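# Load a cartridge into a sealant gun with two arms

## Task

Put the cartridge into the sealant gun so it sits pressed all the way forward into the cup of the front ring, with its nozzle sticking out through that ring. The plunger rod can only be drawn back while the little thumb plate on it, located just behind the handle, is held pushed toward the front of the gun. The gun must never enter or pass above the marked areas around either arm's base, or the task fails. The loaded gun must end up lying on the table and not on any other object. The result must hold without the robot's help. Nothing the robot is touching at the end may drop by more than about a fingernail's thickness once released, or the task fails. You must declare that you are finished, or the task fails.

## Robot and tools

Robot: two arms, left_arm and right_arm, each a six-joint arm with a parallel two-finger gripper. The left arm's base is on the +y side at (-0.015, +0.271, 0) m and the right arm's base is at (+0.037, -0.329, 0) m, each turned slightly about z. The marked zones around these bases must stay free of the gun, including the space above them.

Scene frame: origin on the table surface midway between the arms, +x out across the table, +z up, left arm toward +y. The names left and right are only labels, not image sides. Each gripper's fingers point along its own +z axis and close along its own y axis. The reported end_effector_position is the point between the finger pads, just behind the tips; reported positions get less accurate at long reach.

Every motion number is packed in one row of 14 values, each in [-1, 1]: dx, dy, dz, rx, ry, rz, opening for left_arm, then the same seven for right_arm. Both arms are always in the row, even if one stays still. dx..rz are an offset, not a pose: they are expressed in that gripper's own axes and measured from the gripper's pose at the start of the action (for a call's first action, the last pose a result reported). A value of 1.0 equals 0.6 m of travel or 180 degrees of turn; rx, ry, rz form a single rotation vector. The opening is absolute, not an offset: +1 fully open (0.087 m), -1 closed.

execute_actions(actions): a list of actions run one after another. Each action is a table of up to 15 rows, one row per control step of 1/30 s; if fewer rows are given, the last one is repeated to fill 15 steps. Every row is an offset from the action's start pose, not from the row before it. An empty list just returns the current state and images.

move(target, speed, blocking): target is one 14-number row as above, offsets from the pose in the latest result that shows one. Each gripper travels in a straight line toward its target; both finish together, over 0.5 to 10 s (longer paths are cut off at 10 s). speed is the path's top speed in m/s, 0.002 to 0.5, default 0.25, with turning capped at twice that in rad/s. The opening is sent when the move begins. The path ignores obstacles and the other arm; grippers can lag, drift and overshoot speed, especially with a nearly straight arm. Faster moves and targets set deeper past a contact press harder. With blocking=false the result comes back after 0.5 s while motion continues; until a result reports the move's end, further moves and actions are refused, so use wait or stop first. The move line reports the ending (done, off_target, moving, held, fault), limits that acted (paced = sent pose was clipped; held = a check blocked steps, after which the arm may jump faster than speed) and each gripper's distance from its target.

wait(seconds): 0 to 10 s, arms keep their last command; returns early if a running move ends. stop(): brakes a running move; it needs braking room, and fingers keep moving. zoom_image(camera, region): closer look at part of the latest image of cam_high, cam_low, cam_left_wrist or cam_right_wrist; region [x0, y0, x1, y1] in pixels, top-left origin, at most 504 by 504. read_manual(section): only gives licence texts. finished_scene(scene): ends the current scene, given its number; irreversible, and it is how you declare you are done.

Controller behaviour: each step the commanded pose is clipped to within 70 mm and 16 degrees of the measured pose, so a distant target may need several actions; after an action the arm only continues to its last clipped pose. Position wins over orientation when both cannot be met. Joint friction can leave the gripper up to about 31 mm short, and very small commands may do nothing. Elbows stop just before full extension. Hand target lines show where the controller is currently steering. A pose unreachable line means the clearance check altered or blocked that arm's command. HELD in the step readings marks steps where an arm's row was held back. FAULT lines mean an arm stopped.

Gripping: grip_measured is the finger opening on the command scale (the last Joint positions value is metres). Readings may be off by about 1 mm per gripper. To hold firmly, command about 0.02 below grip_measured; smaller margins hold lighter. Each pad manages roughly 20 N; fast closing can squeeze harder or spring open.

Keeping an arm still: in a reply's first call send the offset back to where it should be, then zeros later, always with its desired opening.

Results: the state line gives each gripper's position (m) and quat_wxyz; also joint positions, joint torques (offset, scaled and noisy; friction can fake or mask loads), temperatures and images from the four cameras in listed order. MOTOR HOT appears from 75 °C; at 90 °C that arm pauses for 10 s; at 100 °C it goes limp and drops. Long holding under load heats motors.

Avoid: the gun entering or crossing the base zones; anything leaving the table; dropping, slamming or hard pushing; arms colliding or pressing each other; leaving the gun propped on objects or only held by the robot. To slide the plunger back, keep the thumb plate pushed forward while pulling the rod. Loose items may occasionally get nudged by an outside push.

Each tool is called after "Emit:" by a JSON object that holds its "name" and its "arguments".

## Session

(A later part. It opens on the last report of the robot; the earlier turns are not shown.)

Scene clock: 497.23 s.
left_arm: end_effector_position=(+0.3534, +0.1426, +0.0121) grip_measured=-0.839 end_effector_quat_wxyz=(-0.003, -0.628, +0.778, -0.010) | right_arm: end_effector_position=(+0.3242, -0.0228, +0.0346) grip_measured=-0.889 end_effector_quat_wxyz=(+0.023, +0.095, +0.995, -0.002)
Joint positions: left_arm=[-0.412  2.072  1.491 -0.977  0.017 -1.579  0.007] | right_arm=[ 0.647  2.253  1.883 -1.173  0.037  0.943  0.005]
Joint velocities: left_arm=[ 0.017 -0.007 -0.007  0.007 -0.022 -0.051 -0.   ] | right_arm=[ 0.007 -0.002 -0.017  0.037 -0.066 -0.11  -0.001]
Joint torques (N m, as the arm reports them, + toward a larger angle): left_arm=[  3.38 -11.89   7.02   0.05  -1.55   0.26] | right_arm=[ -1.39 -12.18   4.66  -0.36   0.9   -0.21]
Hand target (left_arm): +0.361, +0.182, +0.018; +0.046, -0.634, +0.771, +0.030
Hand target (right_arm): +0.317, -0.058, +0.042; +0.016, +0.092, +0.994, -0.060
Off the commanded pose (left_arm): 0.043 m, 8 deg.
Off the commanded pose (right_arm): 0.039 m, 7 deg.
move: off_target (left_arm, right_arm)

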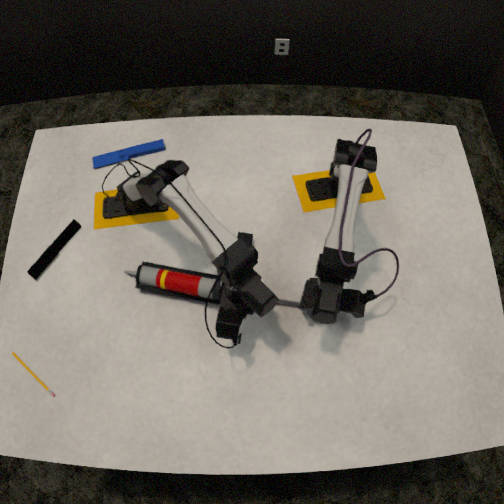

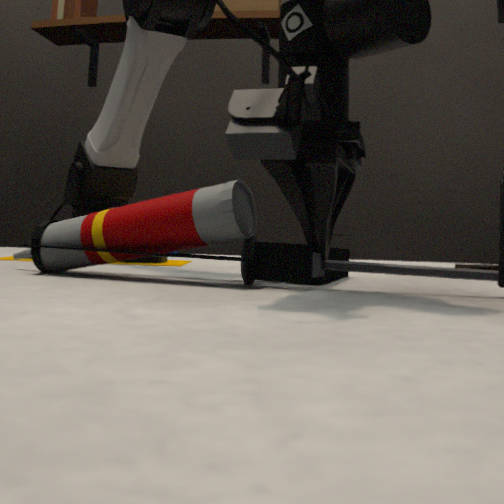

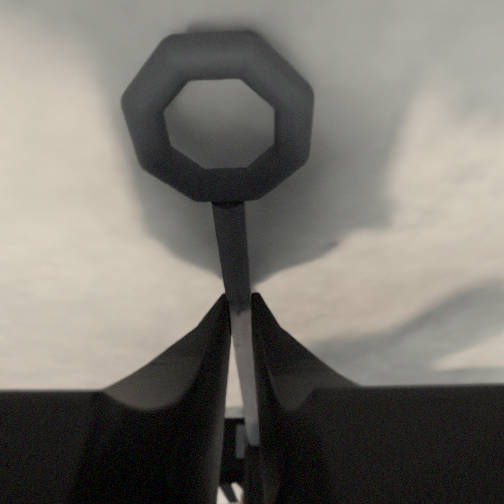

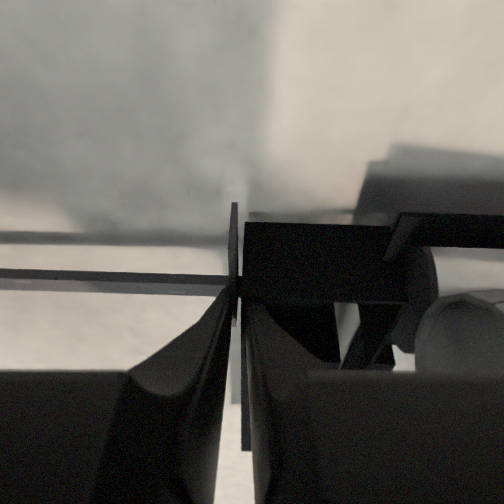

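Moved about 1 mm; pull harder with more lift.

Emit:
{"name": "execute_actions", "arguments": {"actions": [[[-0.09,0,-0.02,0,-0.06,0,-0.9,0,-0.085,-0.025,0.055,0,0,-0.95]],[[-0.1,0,-0.025,0,-0.07,0,-0.9,0,-0.095,-0.03,0.065,0,0,-0.95]]]}}

Emit:
{"name": "zoom_image", "arguments": {"camera": "cam_right_wrist", "region": [330, 200, 504, 380]}}

Scene clock: 502.70 s.
left_arm: end_effector_position=(+0.3579, +0.1551, +0.0192) grip_measured=-0.839 end_effector_quat_wxyz=(+0.022, -0.621, +0.783, +0.001) | right_arm: end_effector_position=(+0.3252, -0.0215, +0.0393) grip_measured=-0.899 end_effector_quat_wxyz=(+0.028, +0.109, +0.994, +0.002)
Joint positions: left_arm=[-0.402  2.057  1.507 -0.995 -0.036 -1.551  0.007] | right_arm=[ 0.647  2.241  1.883 -1.173  0.039  0.97   0.004]
Joint velocities: left_arm=[-0.017  0.017 -0.007 -0.007  0.037 -0.095 -0.   ] | right_arm=[ 0.002 -0.017 -0.017  0.007 -0.081 -0.022  0.001]
Joint torques (N m, as the arm reports them, + toward a larger angle): left_arm=[  3.61 -12.5    7.74  -0.1   -2.36   0.31] | right_arm=[ -1.7  -11.86   6.99  -1.01   1.38  -0.31]
Hand target (left_arm): +0.365, +0.208, +0.031; +0.092, -0.623, +0.774, +0.065
Hand target (right_arm): +0.313, -0.073, +0.054; +0.015, +0.099, +0.991, -0.093
Off the commanded pose (left_arm): 0.058 m, 12 deg.
Off the commanded pose (right_arm): 0.060 m, 12 deg.
Step readings (end_effector_position; steps 1 to 15: 1st action; 16 to 30: 2nd action):
0: left_arm (+0.3534, +0.1426, +0.0121) | right_arm (+0.3242, -0.0228, +0.0346)
1: left_arm (+0.3535, +0.1432, +0.0123) | right_arm (+0.3242, -0.0229, +0.0350)
2: left_arm (+0.3537, +0.1450, +0.0125) | right_arm (+0.3242, -0.0231, +0.0352)
4: left_arm (+0.3544, +0.1491, +0.0124) | right_arm (+0.3242, -0.0231, +0.0352)
8: left_arm (+0.3550, +0.1527, +0.0125) | right_arm (+0.3239, -0.0229, +0.0355)
15: left_arm (+0.3549, +0.1528, +0.0125) | right_arm (+0.3241, -0.0229, +0.0355)
16: left_arm (+0.3552, +0.1535, +0.0131) | right_arm (+0.3241, -0.0229, +0.0355)
17: left_arm (+0.3555, +0.1539, +0.0137) | right_arm (+0.3241, -0.0227, +0.0358)
19: left_arm (+0.3565, +0.1543, +0.0158) | right_arm (+0.3244, -0.0223, +0.0372)
23: left_arm (+0.3578, +0.1550, +0.0190) | right_arm (+0.3250, -0.0217, +0.0391)
30: end_effector_position above

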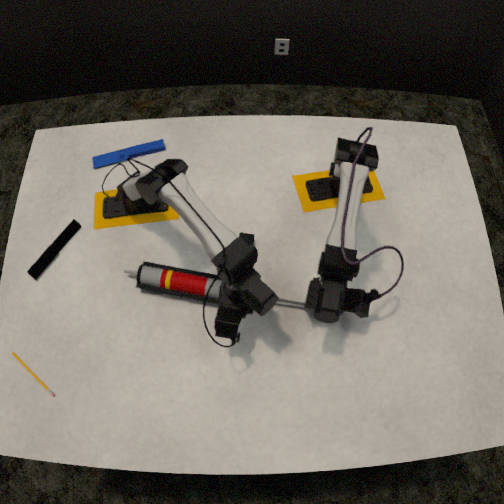

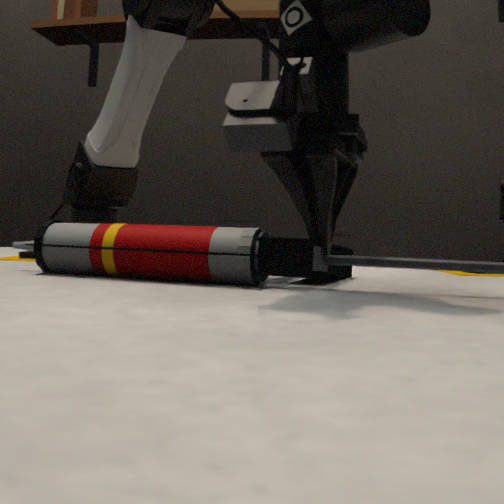

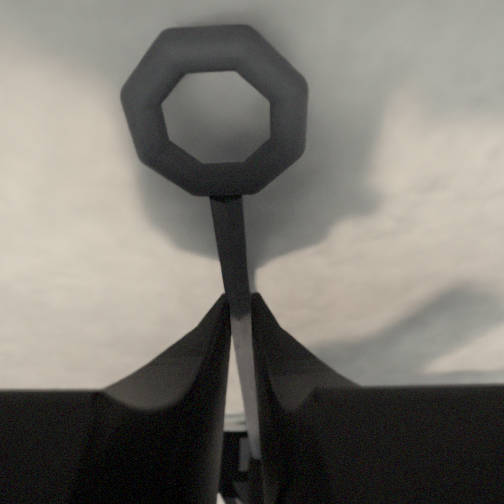

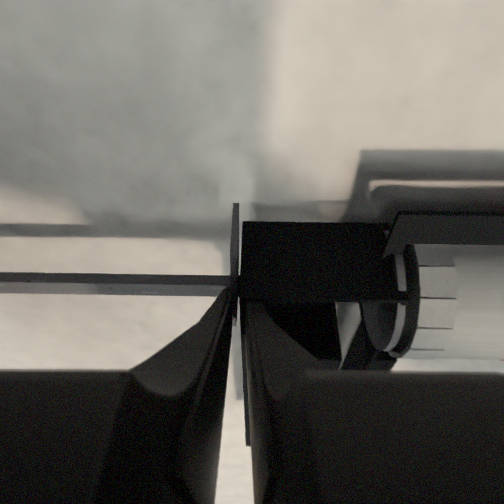

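Region (330, 200, 504, 380) of cam_right_wrist's 504x504 image, scaled by 2.800, with more detail than that image has; it fills the left 487 columns of this view, and the rest is white.

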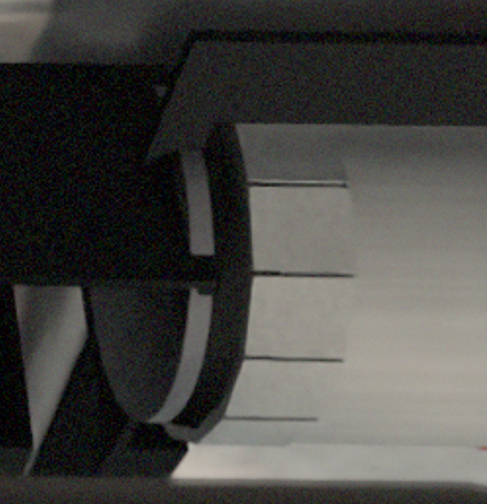

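Emit:
{"name": "move", "arguments": {"target": [0.1,0,-0.01,0,0.05,0,-0.9,0,0.065,-0.01,-0.04,0,0,-0.95], "speed": 0.05}}

Emit:
{"name": "zoom_image", "arguments": {"camera": "cam_high", "region": [110, 250, 230, 320]}}

Emit:
{"name": "zoom_image", "arguments": {"camera": "cam_low", "region": [0, 205, 120, 290]}}

Scene clock: 510.53 s.
left_arm: end_effector_position=(+0.3547, +0.1388, +0.0199) grip_measured=-0.839 end_effector_quat_wxyz=(+0.014, -0.633, +0.774, -0.004) | right_arm: end_effector_position=(+0.3218, -0.0257, +0.0400) grip_measured=-0.890 end_effector_quat_wxyz=(+0.022, +0.107, +0.994, -0.010)
Joint positions: left_arm=[-0.437  2.057  1.507 -0.998 -0.018 -1.616  0.007] | right_arm=[ 0.648  2.246  1.892 -1.204  0.046  0.969  0.005]
Joint velocities: left_arm=[-0.022 -0.007 -0.007  0.051 -0.037 -0.022 -0.001] | right_arm=[-0.002 -0.012 -0.002 -0.081 -0.007  0.051 -0.   ]
Joint torques (N m, as the arm reports them, + toward a larger angle): left_arm=[ -3.53 -10.23   5.42   0.58   1.66  -0.17] | right_arm=[ 1.62 -9.89  9.47  1.09 -0.8   0.27]
Hand target (left_arm): +0.343, +0.100, +0.024; -0.038, -0.619, +0.783, -0.043
Hand target (right_arm): +0.331, +0.014, +0.049; +0.033, +0.105, +0.992, +0.063
Off the commanded pose (left_arm): 0.044 m, 8 deg.
Off the commanded pose (right_arm): 0.044 m, 9 deg.
move: off_target (left_arm, right_arm)

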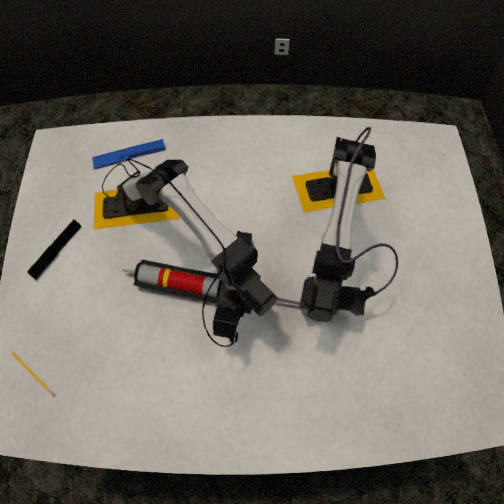

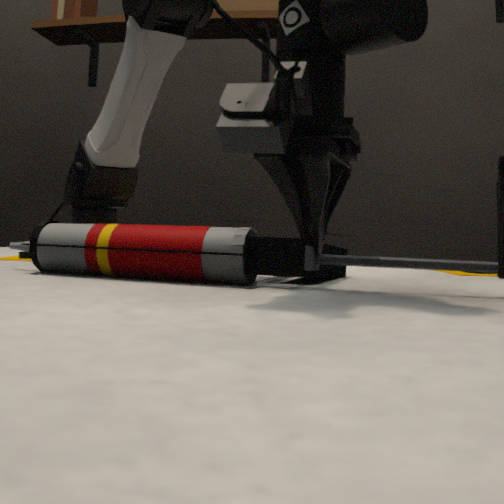

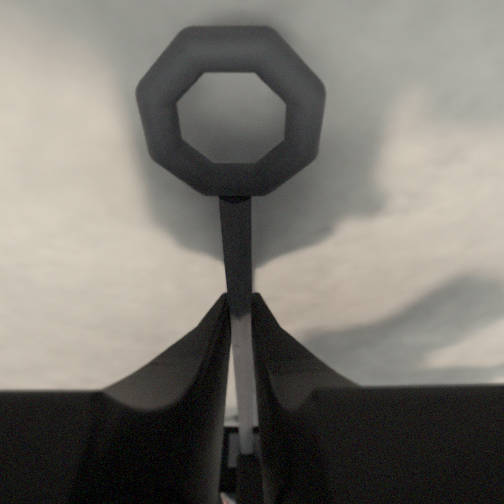

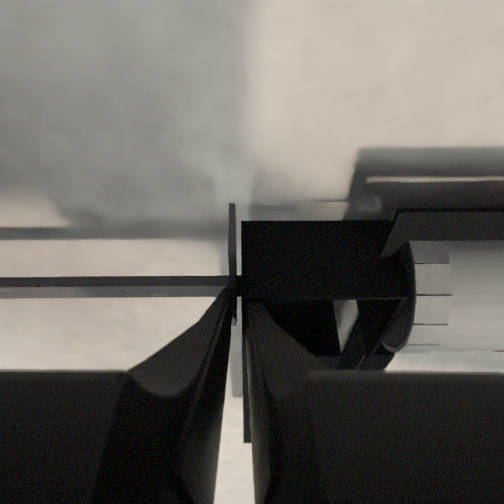

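Region (110, 250, 230, 320) of cam_high's 504x504 image, scaled by 4.200, with more detail than that image has; it fills the top 294 rows of this view, and the rest is white.

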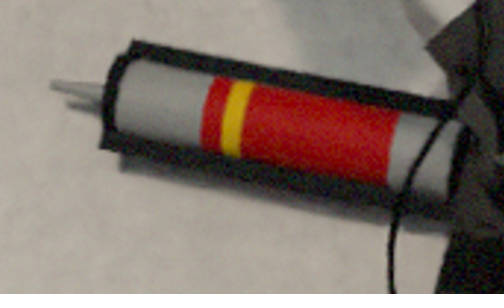

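Region (0, 205, 120, 290) of cam_low's 504x504 image, scaled by 4.200, with more detail than that image has; it fills the top 357 rows of this view, and the rest is white.

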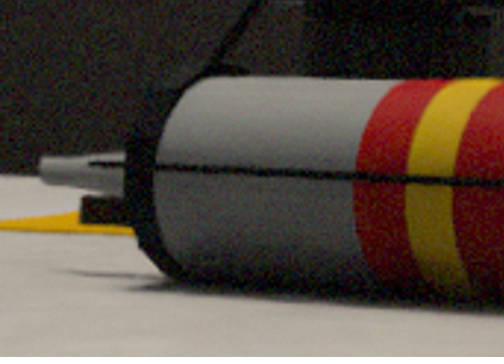

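Emit:
{"name": "execute_actions", "arguments": {"actions": [[[0.09,0,-0.01,0,0.06,0,-0.9,0,0.09,-0.005,-0.06,0,0,-0.95]],[[0.095,0,-0.01,0,0.06,0,-0.9,0,0.095,-0.005,-0.065,0,0,-0.95]]]}}

Emit:
{"name": "zoom_image", "arguments": {"camera": "cam_low", "region": [0, 205, 120, 290]}}

Scene clock: 518.13 s.
left_arm: end_effector_position=(+0.3509, +0.1355, +0.0203) grip_measured=-0.839 end_effector_quat_wxyz=(+0.003, -0.646, +0.763, -0.001) | right_arm: end_effector_position=(+0.3196, -0.0282, +0.0401) grip_measured=-0.887 end_effector_quat_wxyz=(+0.018, +0.102, +0.995, -0.015)
Joint positions: left_arm=[-0.441  2.057  1.507 -1.016 -0.004 -1.655  0.007] | right_arm=[ 0.648  2.246  1.892 -1.216  0.046  0.958  0.005]
Joint velocities: left_arm=[-0.022 -0.007  0.002 -0.007  0.007  0.007 -0.   ] | right_arm=[-0.007  0.022 -0.007 -0.037 -0.022 -0.051 -0.   ]
Joint torques (N m, as the arm reports them, + toward a larger angle): left_arm=[ -3.95 -10.09   5.65   0.63   2.24  -0.36] | right_arm=[ 2.02 -9.8   8.75  1.41 -1.23  0.34]
Hand target (left_arm): +0.341, +0.086, +0.029; -0.064, -0.635, +0.767, -0.057
Hand target (right_arm): +0.329, +0.024, +0.048; +0.027, +0.098, +0.991, +0.084
Off the commanded pose (left_arm): 0.055 m, 11 deg.
Off the commanded pose (right_arm): 0.059 m, 12 deg.
Step readings (end_effector_position; steps 1 to 15: 1st action; 16 to 30: 2nd action):
0: left_arm (+0.3547, +0.1388, +0.0199) | right_arm (+0.3217, -0.0258, +0.0398)
1: left_arm (+0.3546, +0.1383, +0.0200) | right_arm (+0.3217, -0.0258, +0.0398)
2: left_arm (+0.3545, +0.1377, +0.0201) | right_arm (+0.3216, -0.0259, +0.0398)
4: left_arm (+0.3539, +0.1374, +0.0202) | right_arm (+0.3212, -0.0264, +0.0399)
8: left_arm (+0.3534, +0.1371, +0.0203) | right_arm (+0.3209, -0.0267, +0.0399)
15: left_arm (+0.3531, +0.1370, +0.0203) | right_arm (+0.3207, -0.0269, +0.0399)
16: left_arm (+0.3531, +0.1368, +0.0203) | right_arm (+0.3207, -0.0269, +0.0399)
17: left_arm (+0.3528, +0.1366, +0.0203) | right_arm (+0.3206, -0.0270, +0.0399)
19: left_arm (+0.3521, +0.1361, +0.0203) | right_arm (+0.3202, -0.0275, +0.0400)
23: left_arm (+0.3512, +0.1356, +0.0203) | right_arm (+0.3196, -0.0281, +0.0401)
30: end_effector_position above

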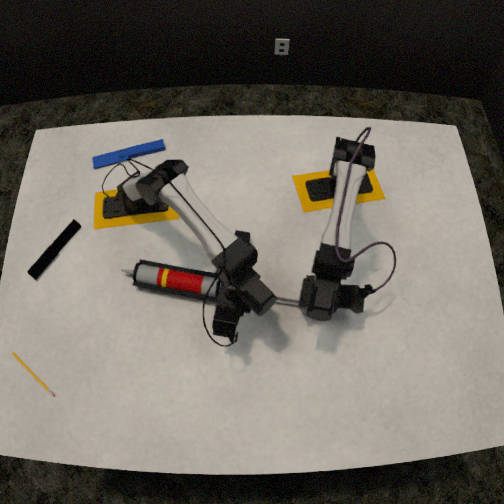

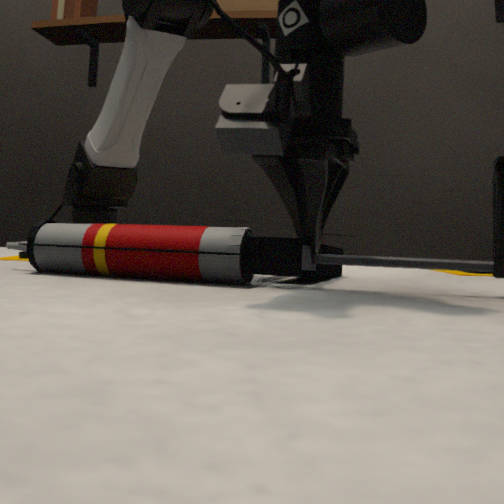

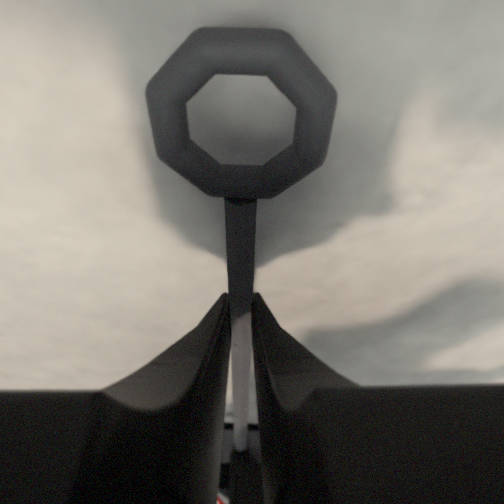

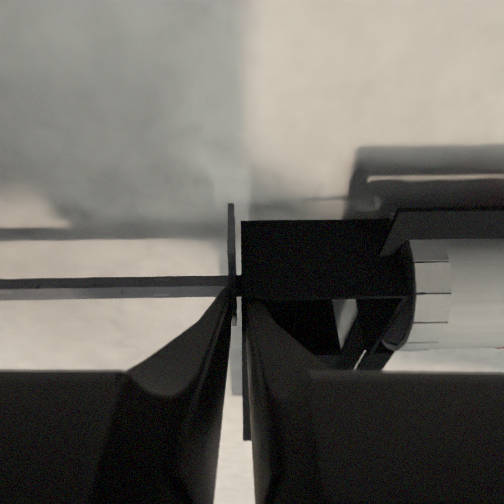

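Region (0, 205, 120, 290) of cam_low's 504x504 image, scaled by 4.200, with more detail than that image has; it fills the top 357 rows of this view, and the rest is white.

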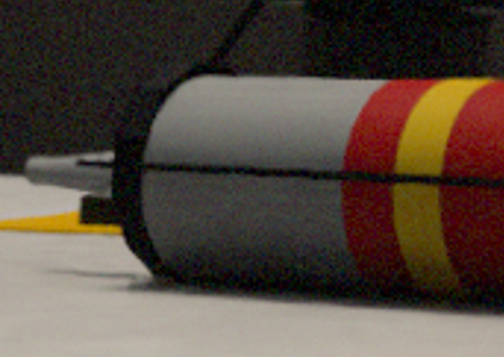

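Emit:
{"name": "execute_actions", "arguments": {"actions": [[[0.05,0,0,0,0.03,0,-0.9,0,0.05,0,-0.03,0,0,-0.95],[0.04,0,0,0,0.025,0,-0.9,0,0.04,0,-0.025,0,0,-0.95],[0.03,0,0,0,0.02,0,-0.9,0,0.03,0,-0.02,0,0,-0.95],[0.02,0,0,0,0.01,0,-0.9,0,0.02,0,-0.01,0,0,-0.95],[0.01,0,0,0,0.005,0,-0.9,0,0.01,0,-0.005,0,0,-0.95],[0,0,0,0,0,0,-0.9,0,0,0,0,0,0,-0.95],[0,0,0,0,0,0,-0.9,0,0,0,0,0,0,-0.95],[0,0,0,0,0,0,-0.9,0,0,0,0,0,0,-0.95],[0,0,0,0,0,0,-0.9,0,0,0,0,0,0,-0.88],[0,0,0,0,0,0,-0.9,0,0,0,0,0,0,-0.8],[0,0,0,0,0,0,-0.9,0,0,0,0,0,0,-0.7],[0,0,0,0,0,0,-0.9,0,0,0,0,0,0,-0.6],[0,0,0,0,0,0,-0.9,0,0,0,0,0,0,-0.5]]]}}

Emit:
{"name": "move", "arguments": {"target": [0,0,0,0,0,0,-0.9,0,0,-0.11,0,0,0,-0.5], "speed": 0.15}}

Scene clock: 531.43 s.
left_arm: end_effector_position=(+0.3507, +0.1375, +0.0199) grip_measured=-0.839 end_effector_quat_wxyz=(+0.007, -0.643, +0.766, +0.003) | right_arm: end_effector_position=(+0.3181, -0.0304, +0.0398) grip_measured=-0.504 end_effector_quat_wxyz=(+0.016, +0.102, +0.995, -0.020)
Joint positions: left_arm=[-0.441  2.057  1.507 -1.017 -0.015 -1.646  0.007] | right_arm=[ 0.648  2.247  1.892 -1.226  0.049  0.958  0.022]
Joint velocities: left_arm=[-0.002  0.007 -0.012  0.022  0.007 -0.037  0.   ] | right_arm=[-0.022 -0.022 -0.002 -0.007  0.081 -0.051  0.007]
Joint torques (N m, as the arm reports them, + toward a larger angle): left_arm=[ -0.1  -10.47   5.79   0.38   0.15  -0.11] | right_arm=[  0.12 -10.53   6.01   0.43   0.05   0.07]
Hand target (left_arm): +0.351, +0.136, +0.020; +0.003, -0.646, +0.763, -0.001
Hand target (right_arm): +0.319, -0.028, +0.040; +0.018, +0.102, +0.995, -0.015
Off the commanded pose (left_arm): 0.002 m, 1 deg.
Off the commanded pose (right_arm): 0.003 m, 1 deg.
Step readings (end_effector_position):
0: left_arm (+0.3509, +0.1355, +0.0203) | right_arm (+0.3195, -0.0282, +0.0401)
1: left_arm (+0.3510, +0.1361, +0.0202) | right_arm (+0.3192, -0.0289, +0.0396)
2: left_arm (+0.3510, +0.1366, +0.0201) | right_arm (+0.3193, -0.0291, +0.0396)
4: left_arm (+0.3510, +0.1369, +0.0200) | right_arm (+0.3192, -0.0295, +0.0396)
8: left_arm (+0.3508, +0.1375, +0.0199) | right_arm (+0.3193, -0.0297, +0.0396)
15: end_effector_position above

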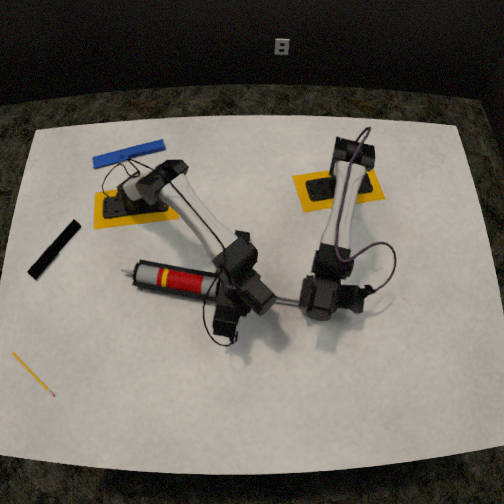

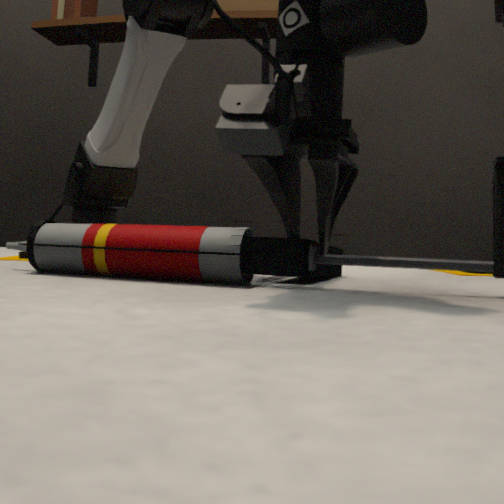

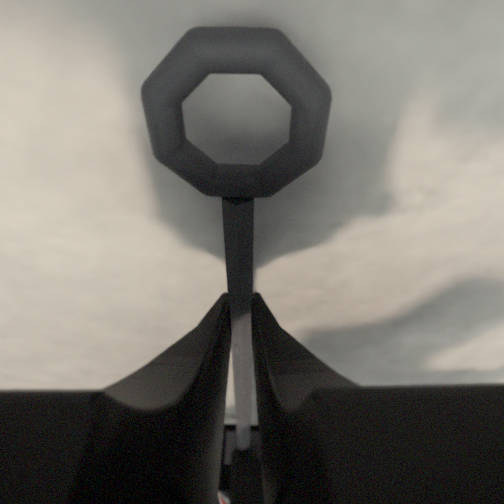

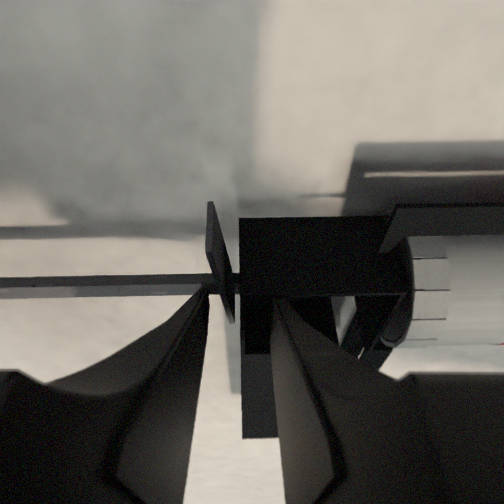

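Scene clock: 532.53 s.
left_arm: end_effector_position=(+0.3506, +0.1376, +0.0199) grip_measured=-0.839 end_effector_quat_wxyz=(+0.008, -0.641, +0.768, +0.003) | right_arm: end_effector_position=(+0.3162, -0.0322, +0.1027) grip_measured=-0.500 end_effector_quat_wxyz=(+0.013, +0.102, +0.994, -0.023)
Joint positions: left_arm=[-0.441  2.057  1.507 -1.017 -0.016 -1.641  0.007] | right_arm=[ 0.648  2.247  2.142 -1.483  0.049  0.958  0.022]
Joint velocities: left_arm=[-0.012 -0.022  0.012  0.007 -0.022  0.066 -0.001] | right_arm=[ 0.002 -0.002  0.002  0.007  0.007 -0.022 -0.   ]
Joint torques (N m, as the arm reports them, + toward a larger angle): left_arm=[ -0.03 -10.36   5.73   0.38   0.04  -0.07] | right_arm=[ 0.61 -9.77  8.15  0.26  0.1   0.15]
Hand target (left_arm): +0.351, +0.138, +0.020; +0.008, -0.643, +0.766, +0.003
Hand target (right_arm): +0.317, -0.028, +0.106; +0.016, +0.102, +0.995, -0.020
Off the commanded pose (left_arm): 0.000 m, 0 deg.
Off the commanded pose (right_arm): 0.006 m, 0 deg.
move: done

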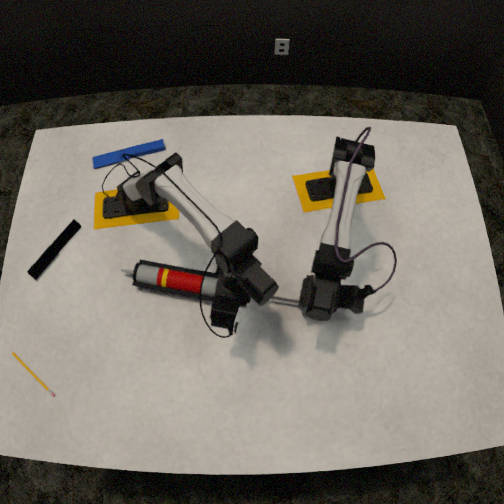

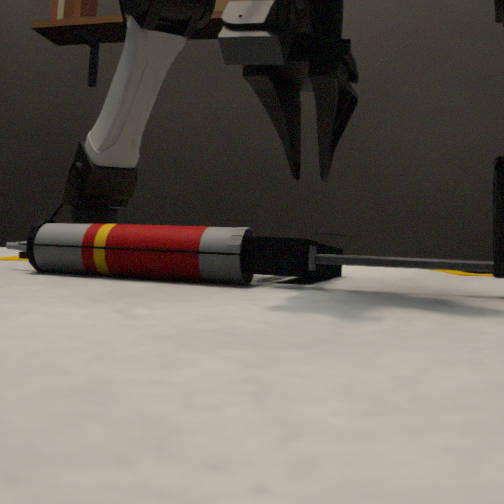

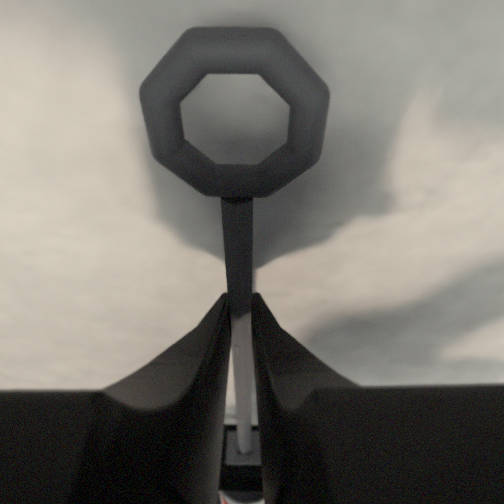

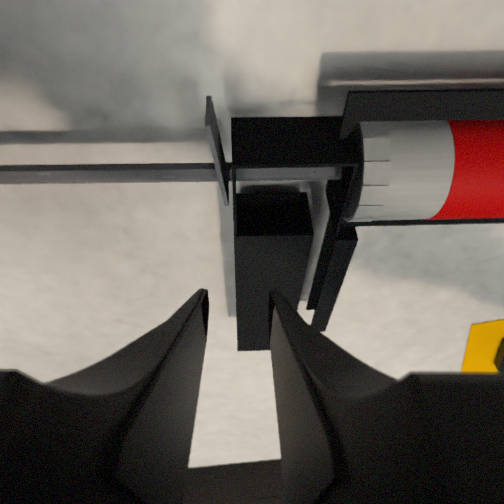

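Emit:
{"name": "move", "arguments": {"target": [0,0,0,0,0,0,-0.9,0,-0.5,0.04,-0.003,0.018,0.5,-0.3], "speed": 0.35}}

Scene clock: 543.00 s.
left_arm: end_effector_position=(+0.3505, +0.1376, +0.0199) grip_measured=-0.839 end_effector_quat_wxyz=(+0.008, -0.640, +0.768, +0.003) | right_arm: end_effector_position=(+0.2560, -0.3254, +0.0877) grip_measured=-0.300 end_effector_quat_wxyz=(-0.004, +0.770, +0.638, -0.011)
Joint positions: left_arm=[-0.441  2.057  1.507 -1.017 -0.016 -1.64   0.007] | right_arm=[-0.271  1.38   1.    -1.211  0.01   1.593  0.031]
Joint velocities: left_arm=[-0.007 -0.017 -0.012 -0.037  0.007  0.037 -0.   ] | right_arm=[ 0.012 -0.002 -0.007 -0.007 -0.066 -0.051 -0.001]
Joint torques (N m, as the arm reports them, + toward a larger angle): left_arm=[ -0.06 -10.39   5.8    0.38   0.03  -0.04] | right_arm=[-0.39 -5.31  4.32  0.39 -0.01  0.15]
Hand target (left_arm): +0.351, +0.138, +0.020; +0.008, -0.641, +0.768, +0.003
Hand target (right_arm): +0.254, -0.325, +0.087; -0.003, +0.775, +0.632, -0.003
Off the commanded pose (left_arm): 0.000 m, 0 deg.
Off the commanded pose (right_arm): 0.004 m, 2 deg.
move: done

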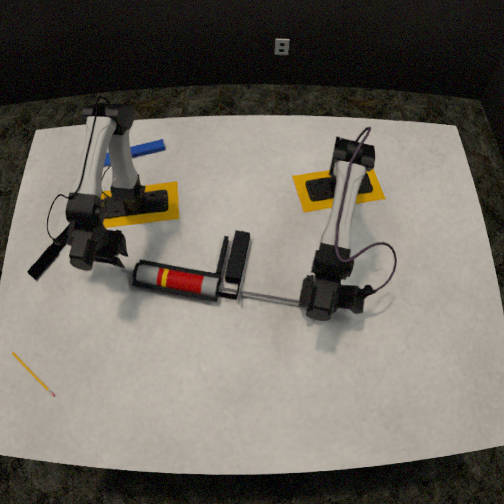

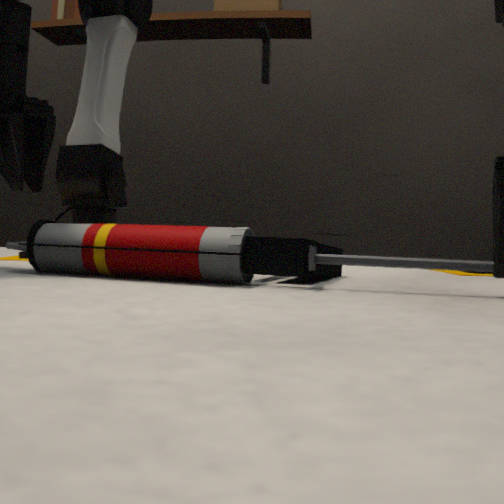

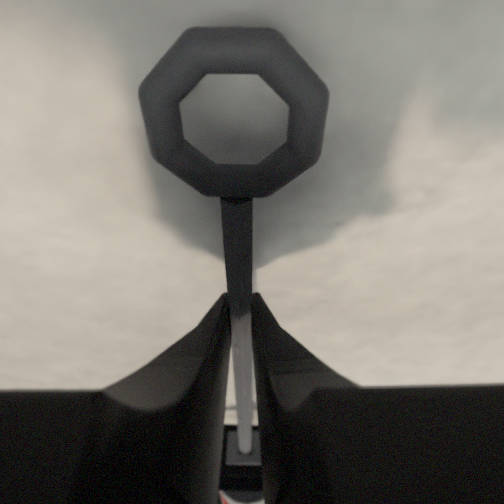

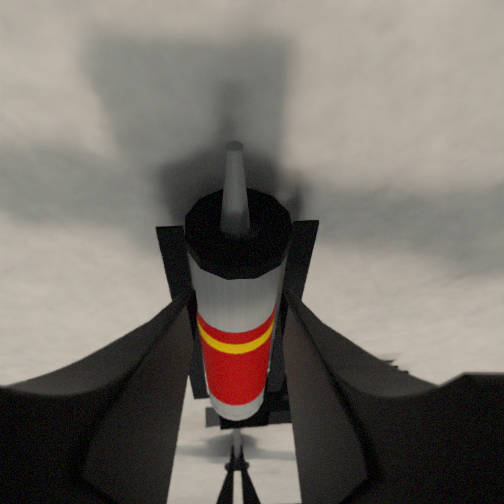

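Emit:
{"name": "zoom_image", "arguments": {"camera": "cam_right_wrist", "region": [150, 130, 330, 310]}}

Emit:
{"name": "zoom_image", "arguments": {"camera": "cam_high", "region": [120, 245, 250, 310]}}

Region (150, 130, 330, 310) of cam_right_wrist's 504x504 image, scaled by 2.800, with more detail than that image has.

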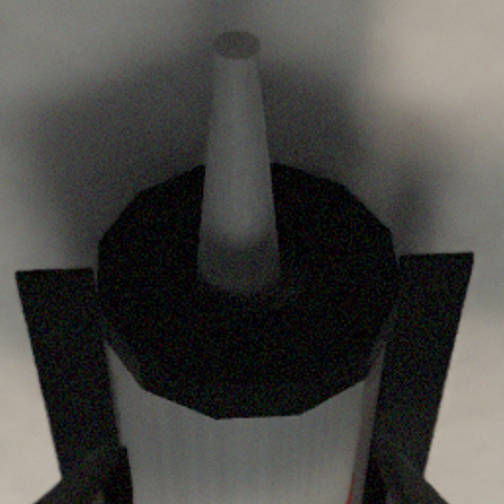

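Region (120, 245, 250, 310) of cam_high's 504x504 image, scaled by 3.877, with more detail than that image has.

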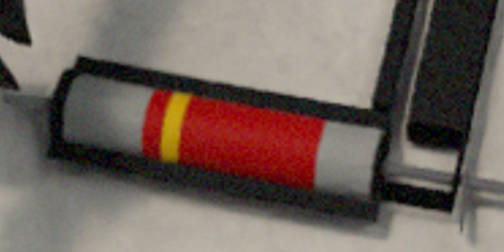

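Emit:
{"name": "move", "arguments": {"target": [0,0,0,0,0,0,-0.9,-0.005,0.002,0.113,0,0,0,-0.3], "speed": 0.1}}

Scene clock: 575.70 s.
left_arm: end_effector_position=(+0.3504, +0.1377, +0.0199) grip_measured=-0.839 end_effector_quat_wxyz=(+0.008, -0.640, +0.769, +0.003) | right_arm: end_effector_position=(+0.2600, -0.3268, +0.0283) grip_measured=-0.300 end_effector_quat_wxyz=(+0.004, +0.770, +0.638, -0.003)
Joint positions: left_arm=[-0.441  2.057  1.507 -1.017 -0.016 -1.639  0.007] | right_arm=[-0.276  1.44   0.804 -0.934  0.009  1.586  0.031]
Joint velocities: left_arm=[-0.007  0.012 -0.007 -0.022  0.007 -0.081 -0.   ] | right_arm=[-0.002 -0.022 -0.002  0.022 -0.007 -0.037 -0.001]
Joint torques (N m, as the arm reports them, + toward a larger angle): left_arm=[ -0.1  -10.37   5.75   0.37   0.03  -0.04] | right_arm=[-0.53 -2.91  4.23  0.42  0.09  0.  ]
Hand target (left_arm): +0.350, +0.138, +0.020; +0.008, -0.640, +0.768, +0.003
Hand target (right_arm): +0.255, -0.328, +0.020; -0.005, +0.770, +0.638, -0.011
Off the commanded pose (left_arm): 0.000 m, 0 deg.
Off the commanded pose (right_arm): 0.010 m, 1 deg.
move: done

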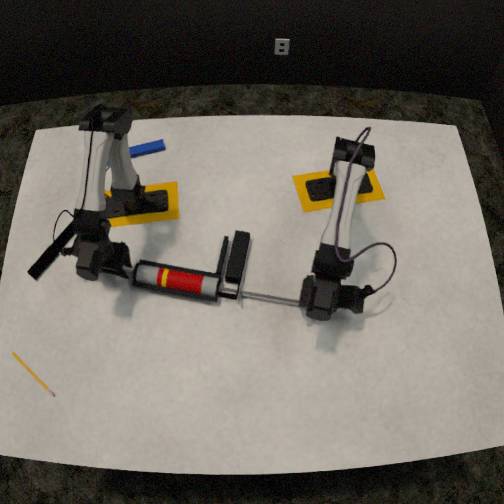

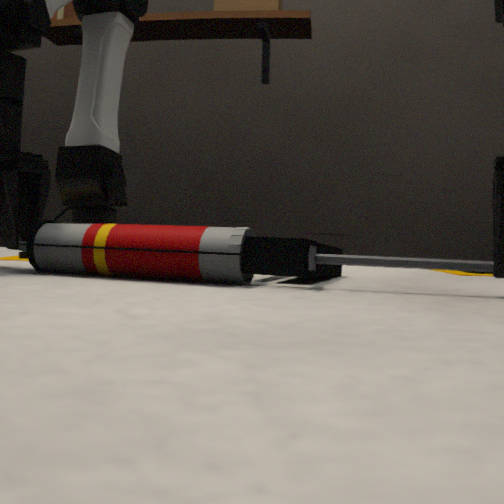

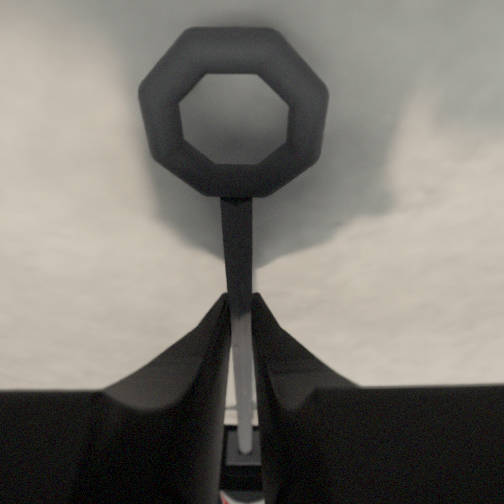

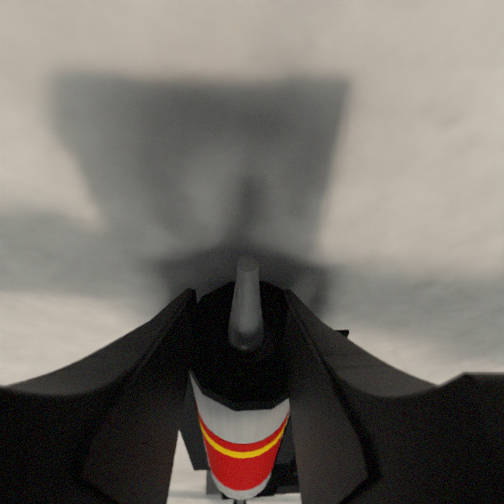

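Emit:
{"name": "execute_actions", "arguments": {"actions": [[[0,0,0,0,0,0,-0.9,0,-0.012,0.018,0.006,0,0,-0.35]],[[0,0,0,0,0,0,-0.9,0,0,0,0,0,0,-0.4],[0,0,0,0,0,0,-0.9,0,0,0,0,0,0,-0.45],[0,0,0,0,0,0,-0.9,0,0,0,0,0,0,-0.5],[0,0,0,0,0,0,-0.9,0,0,0,0,0,0,-0.55],[0,0,0,0,0,0,-0.9,0,0,0,0,0,0,-0.6],[0,0,0,0,0,0,-0.9,0,0,0,0,0,0,-0.64],[0,0,0,0,0,0,-0.9,0,0,0,0,0,0,-0.68],[0,0,0,0,0,0,-0.9,0,0,0,0,0,0,-0.71],[0,0,0,0,0,0,-0.9,0,0,0,0,0,0,-0.74],[0,0,0,0,0,0,-0.9,0,0,0,0,0,0,-0.77],[0,0,0,0,0,0,-0.9,0,0,0,0,0,0,-0.8]]]}}

Scene clock: 584.63 s.
left_arm: end_effector_position=(+0.3504, +0.1377, +0.0199) grip_measured=-0.839 end_effector_quat_wxyz=(+0.008, -0.639, +0.769, +0.003) | right_arm: end_effector_position=(+0.2577, -0.3264, +0.0241) grip_measured=-0.797 end_effector_quat_wxyz=(+0.003, +0.770, +0.638, -0.003)
Joint positions: left_arm=[-0.441  2.057  1.507 -1.017 -0.016 -1.638  0.007] | right_arm=[-0.276  1.44   0.787 -0.918  0.009  1.586  0.009]
Joint velocities: left_arm=[ 0.012  0.017 -0.007 -0.007  0.007 -0.066 -0.   ] | right_arm=[-0.002 -0.002 -0.002  0.051  0.051  0.022  0.   ]
Joint torques (N m, as the arm reports them, + toward a larger angle): left_arm=[ -0.04 -10.41   5.74   0.38   0.02  -0.04] | right_arm=[ 0.17 -3.94  5.67  0.32  0.07  0.06]
Hand target (left_arm): +0.350, +0.138, +0.020; +0.008, -0.640, +0.769, +0.003
Hand target (right_arm): +0.258, -0.326, +0.024; +0.003, +0.770, +0.638, -0.003
Off the commanded pose (left_arm): 0.000 m, 0 deg.
Off the commanded pose (right_arm): 0.000 m, 0 deg.
Step readings (end_effector_position; steps 1 to 15: 1st action; 16 to 30: 2nd action):
0: left_arm (+0.3504, +0.1377, +0.0199) | right_arm (+0.2604, -0.3269, +0.0283)
1: left_arm (+0.3504, +0.1377, +0.0199) | right_arm (+0.2602, -0.3269, +0.0278)
2: left_arm (+0.3504, +0.1377, +0.0199) | right_arm (+0.2600, -0.3268, +0.0269)
4: left_arm (+0.3504, +0.1377, +0.0199) | right_arm (+0.2578, -0.3264, +0.0250)
8: left_arm (+0.3504, +0.1377, +0.0199) | right_arm (+0.2567, -0.3263, +0.0241)
15: left_arm (+0.3504, +0.1377, +0.0199) | right_arm (+0.2577, -0.3264, +0.0241)
16: left_arm (+0.3504, +0.1377, +0.0199) | right_arm (+0.2577, -0.3264, +0.0241)
17: left_arm (+0.3504, +0.1377, +0.0199) | right_arm (+0.2577, -0.3264, +0.0241)
19: left_arm (+0.3504, +0.1377, +0.0199) | right_arm (+0.2577, -0.3264, +0.0241)
23: left_arm (+0.3504, +0.1377, +0.0199) | right_arm (+0.2577, -0.3264, +0.0241)
30: end_effector_position above

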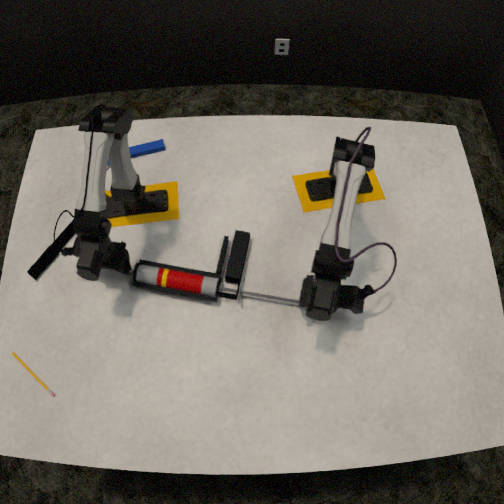

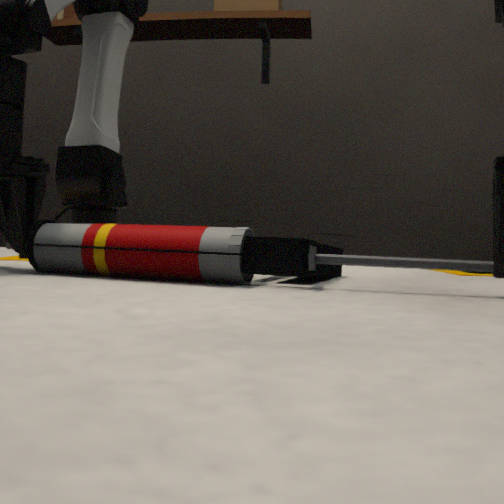

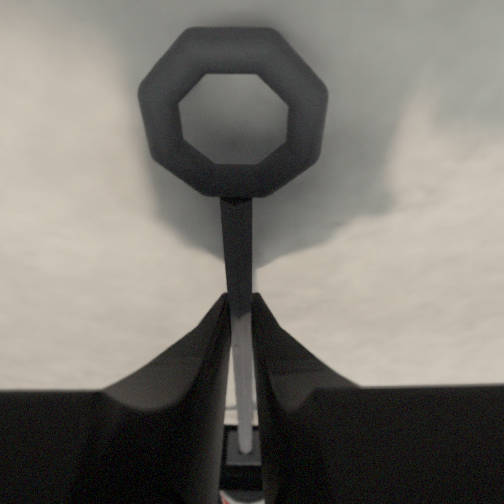

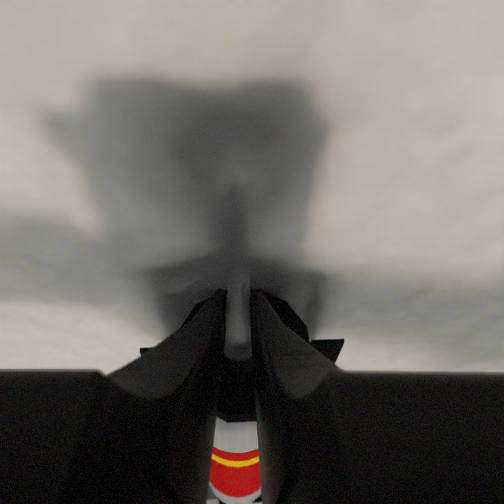

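Emit:
{"name": "move", "arguments": {"target": [-0.012,0,0,0,-0.006,0,-0.9,0,0.004,-0.025,0,0,0,-0.85], "speed": 0.015}}

Emit:
{"name": "zoom_image", "arguments": {"camera": "cam_low", "region": [0, 195, 140, 290]}}

Scene clock: 590.43 s.
left_arm: end_effector_position=(+0.3502, +0.1378, +0.0198) grip_measured=-0.839 end_effector_quat_wxyz=(+0.008, -0.637, +0.770, +0.003) | right_arm: end_effector_position=(+0.2541, -0.3258, +0.0286) grip_measured=-0.812 end_effector_quat_wxyz=(-0.006, +0.770, +0.638, -0.010)
Joint positions: left_arm=[-0.441  2.057  1.507 -1.017 -0.017 -1.633  0.007] | right_arm=[-0.276  1.44   0.806 -0.959  0.008  1.587  0.008]
Joint velocities: left_arm=[-0.012 -0.007  0.002 -0.007 -0.037  0.081  0.   ] | right_arm=[ 0.002  0.017  0.012 -0.022 -0.022  0.066 -0.001]
Joint torques (N m, as the arm reports them, + toward a larger angle): left_arm=[  0.65 -10.56   5.83   0.35  -0.18   0.  ] | right_arm=[ 0.13 -4.97  8.16  0.13  0.07  0.09]
Hand target (left_arm): +0.352, +0.145, +0.020; +0.015, -0.639, +0.769, +0.009
Hand target (right_arm): +0.260, -0.327, +0.039; +0.003, +0.770, +0.638, -0.003
Off the commanded pose (left_arm): 0.007 m, 1 deg.
Off the commanded pose (right_arm): 0.012 m, 1 deg.
move: off_target (right_arm)

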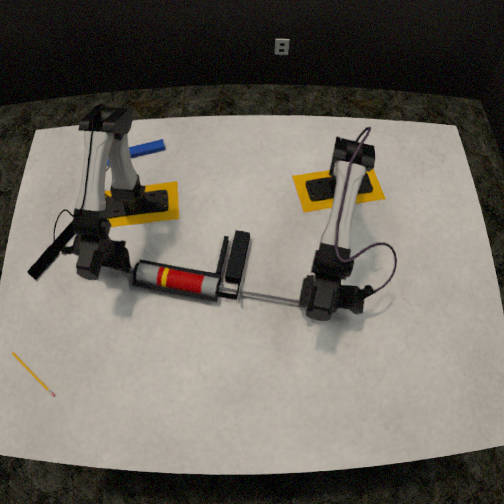

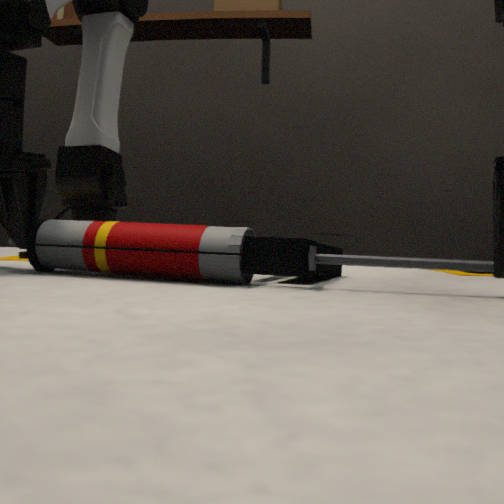

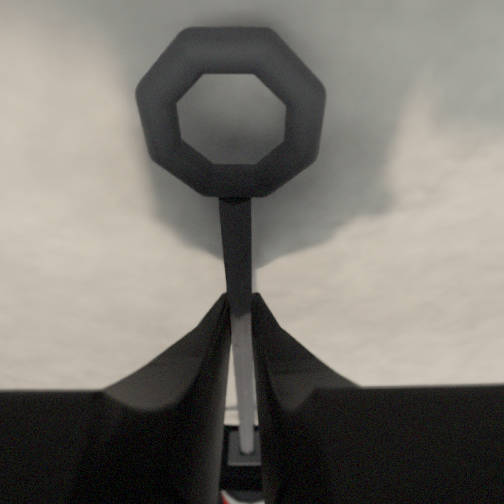

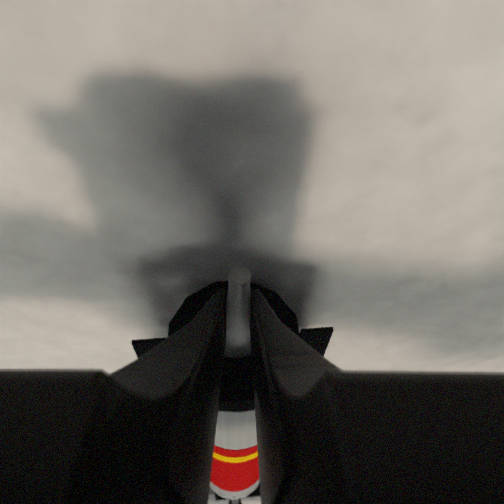

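Region (0, 195, 140, 290) of cam_low's 504x504 image, scaled by 3.600, with more detail than that image has; it fills the top 342 rows of this view, and the rest is white.

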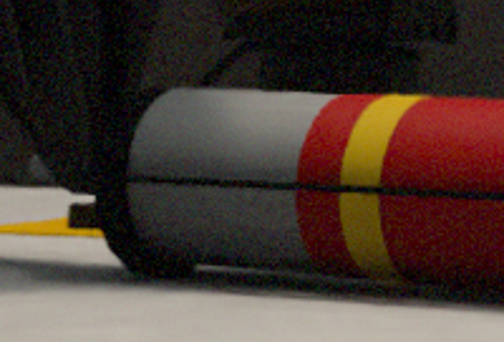

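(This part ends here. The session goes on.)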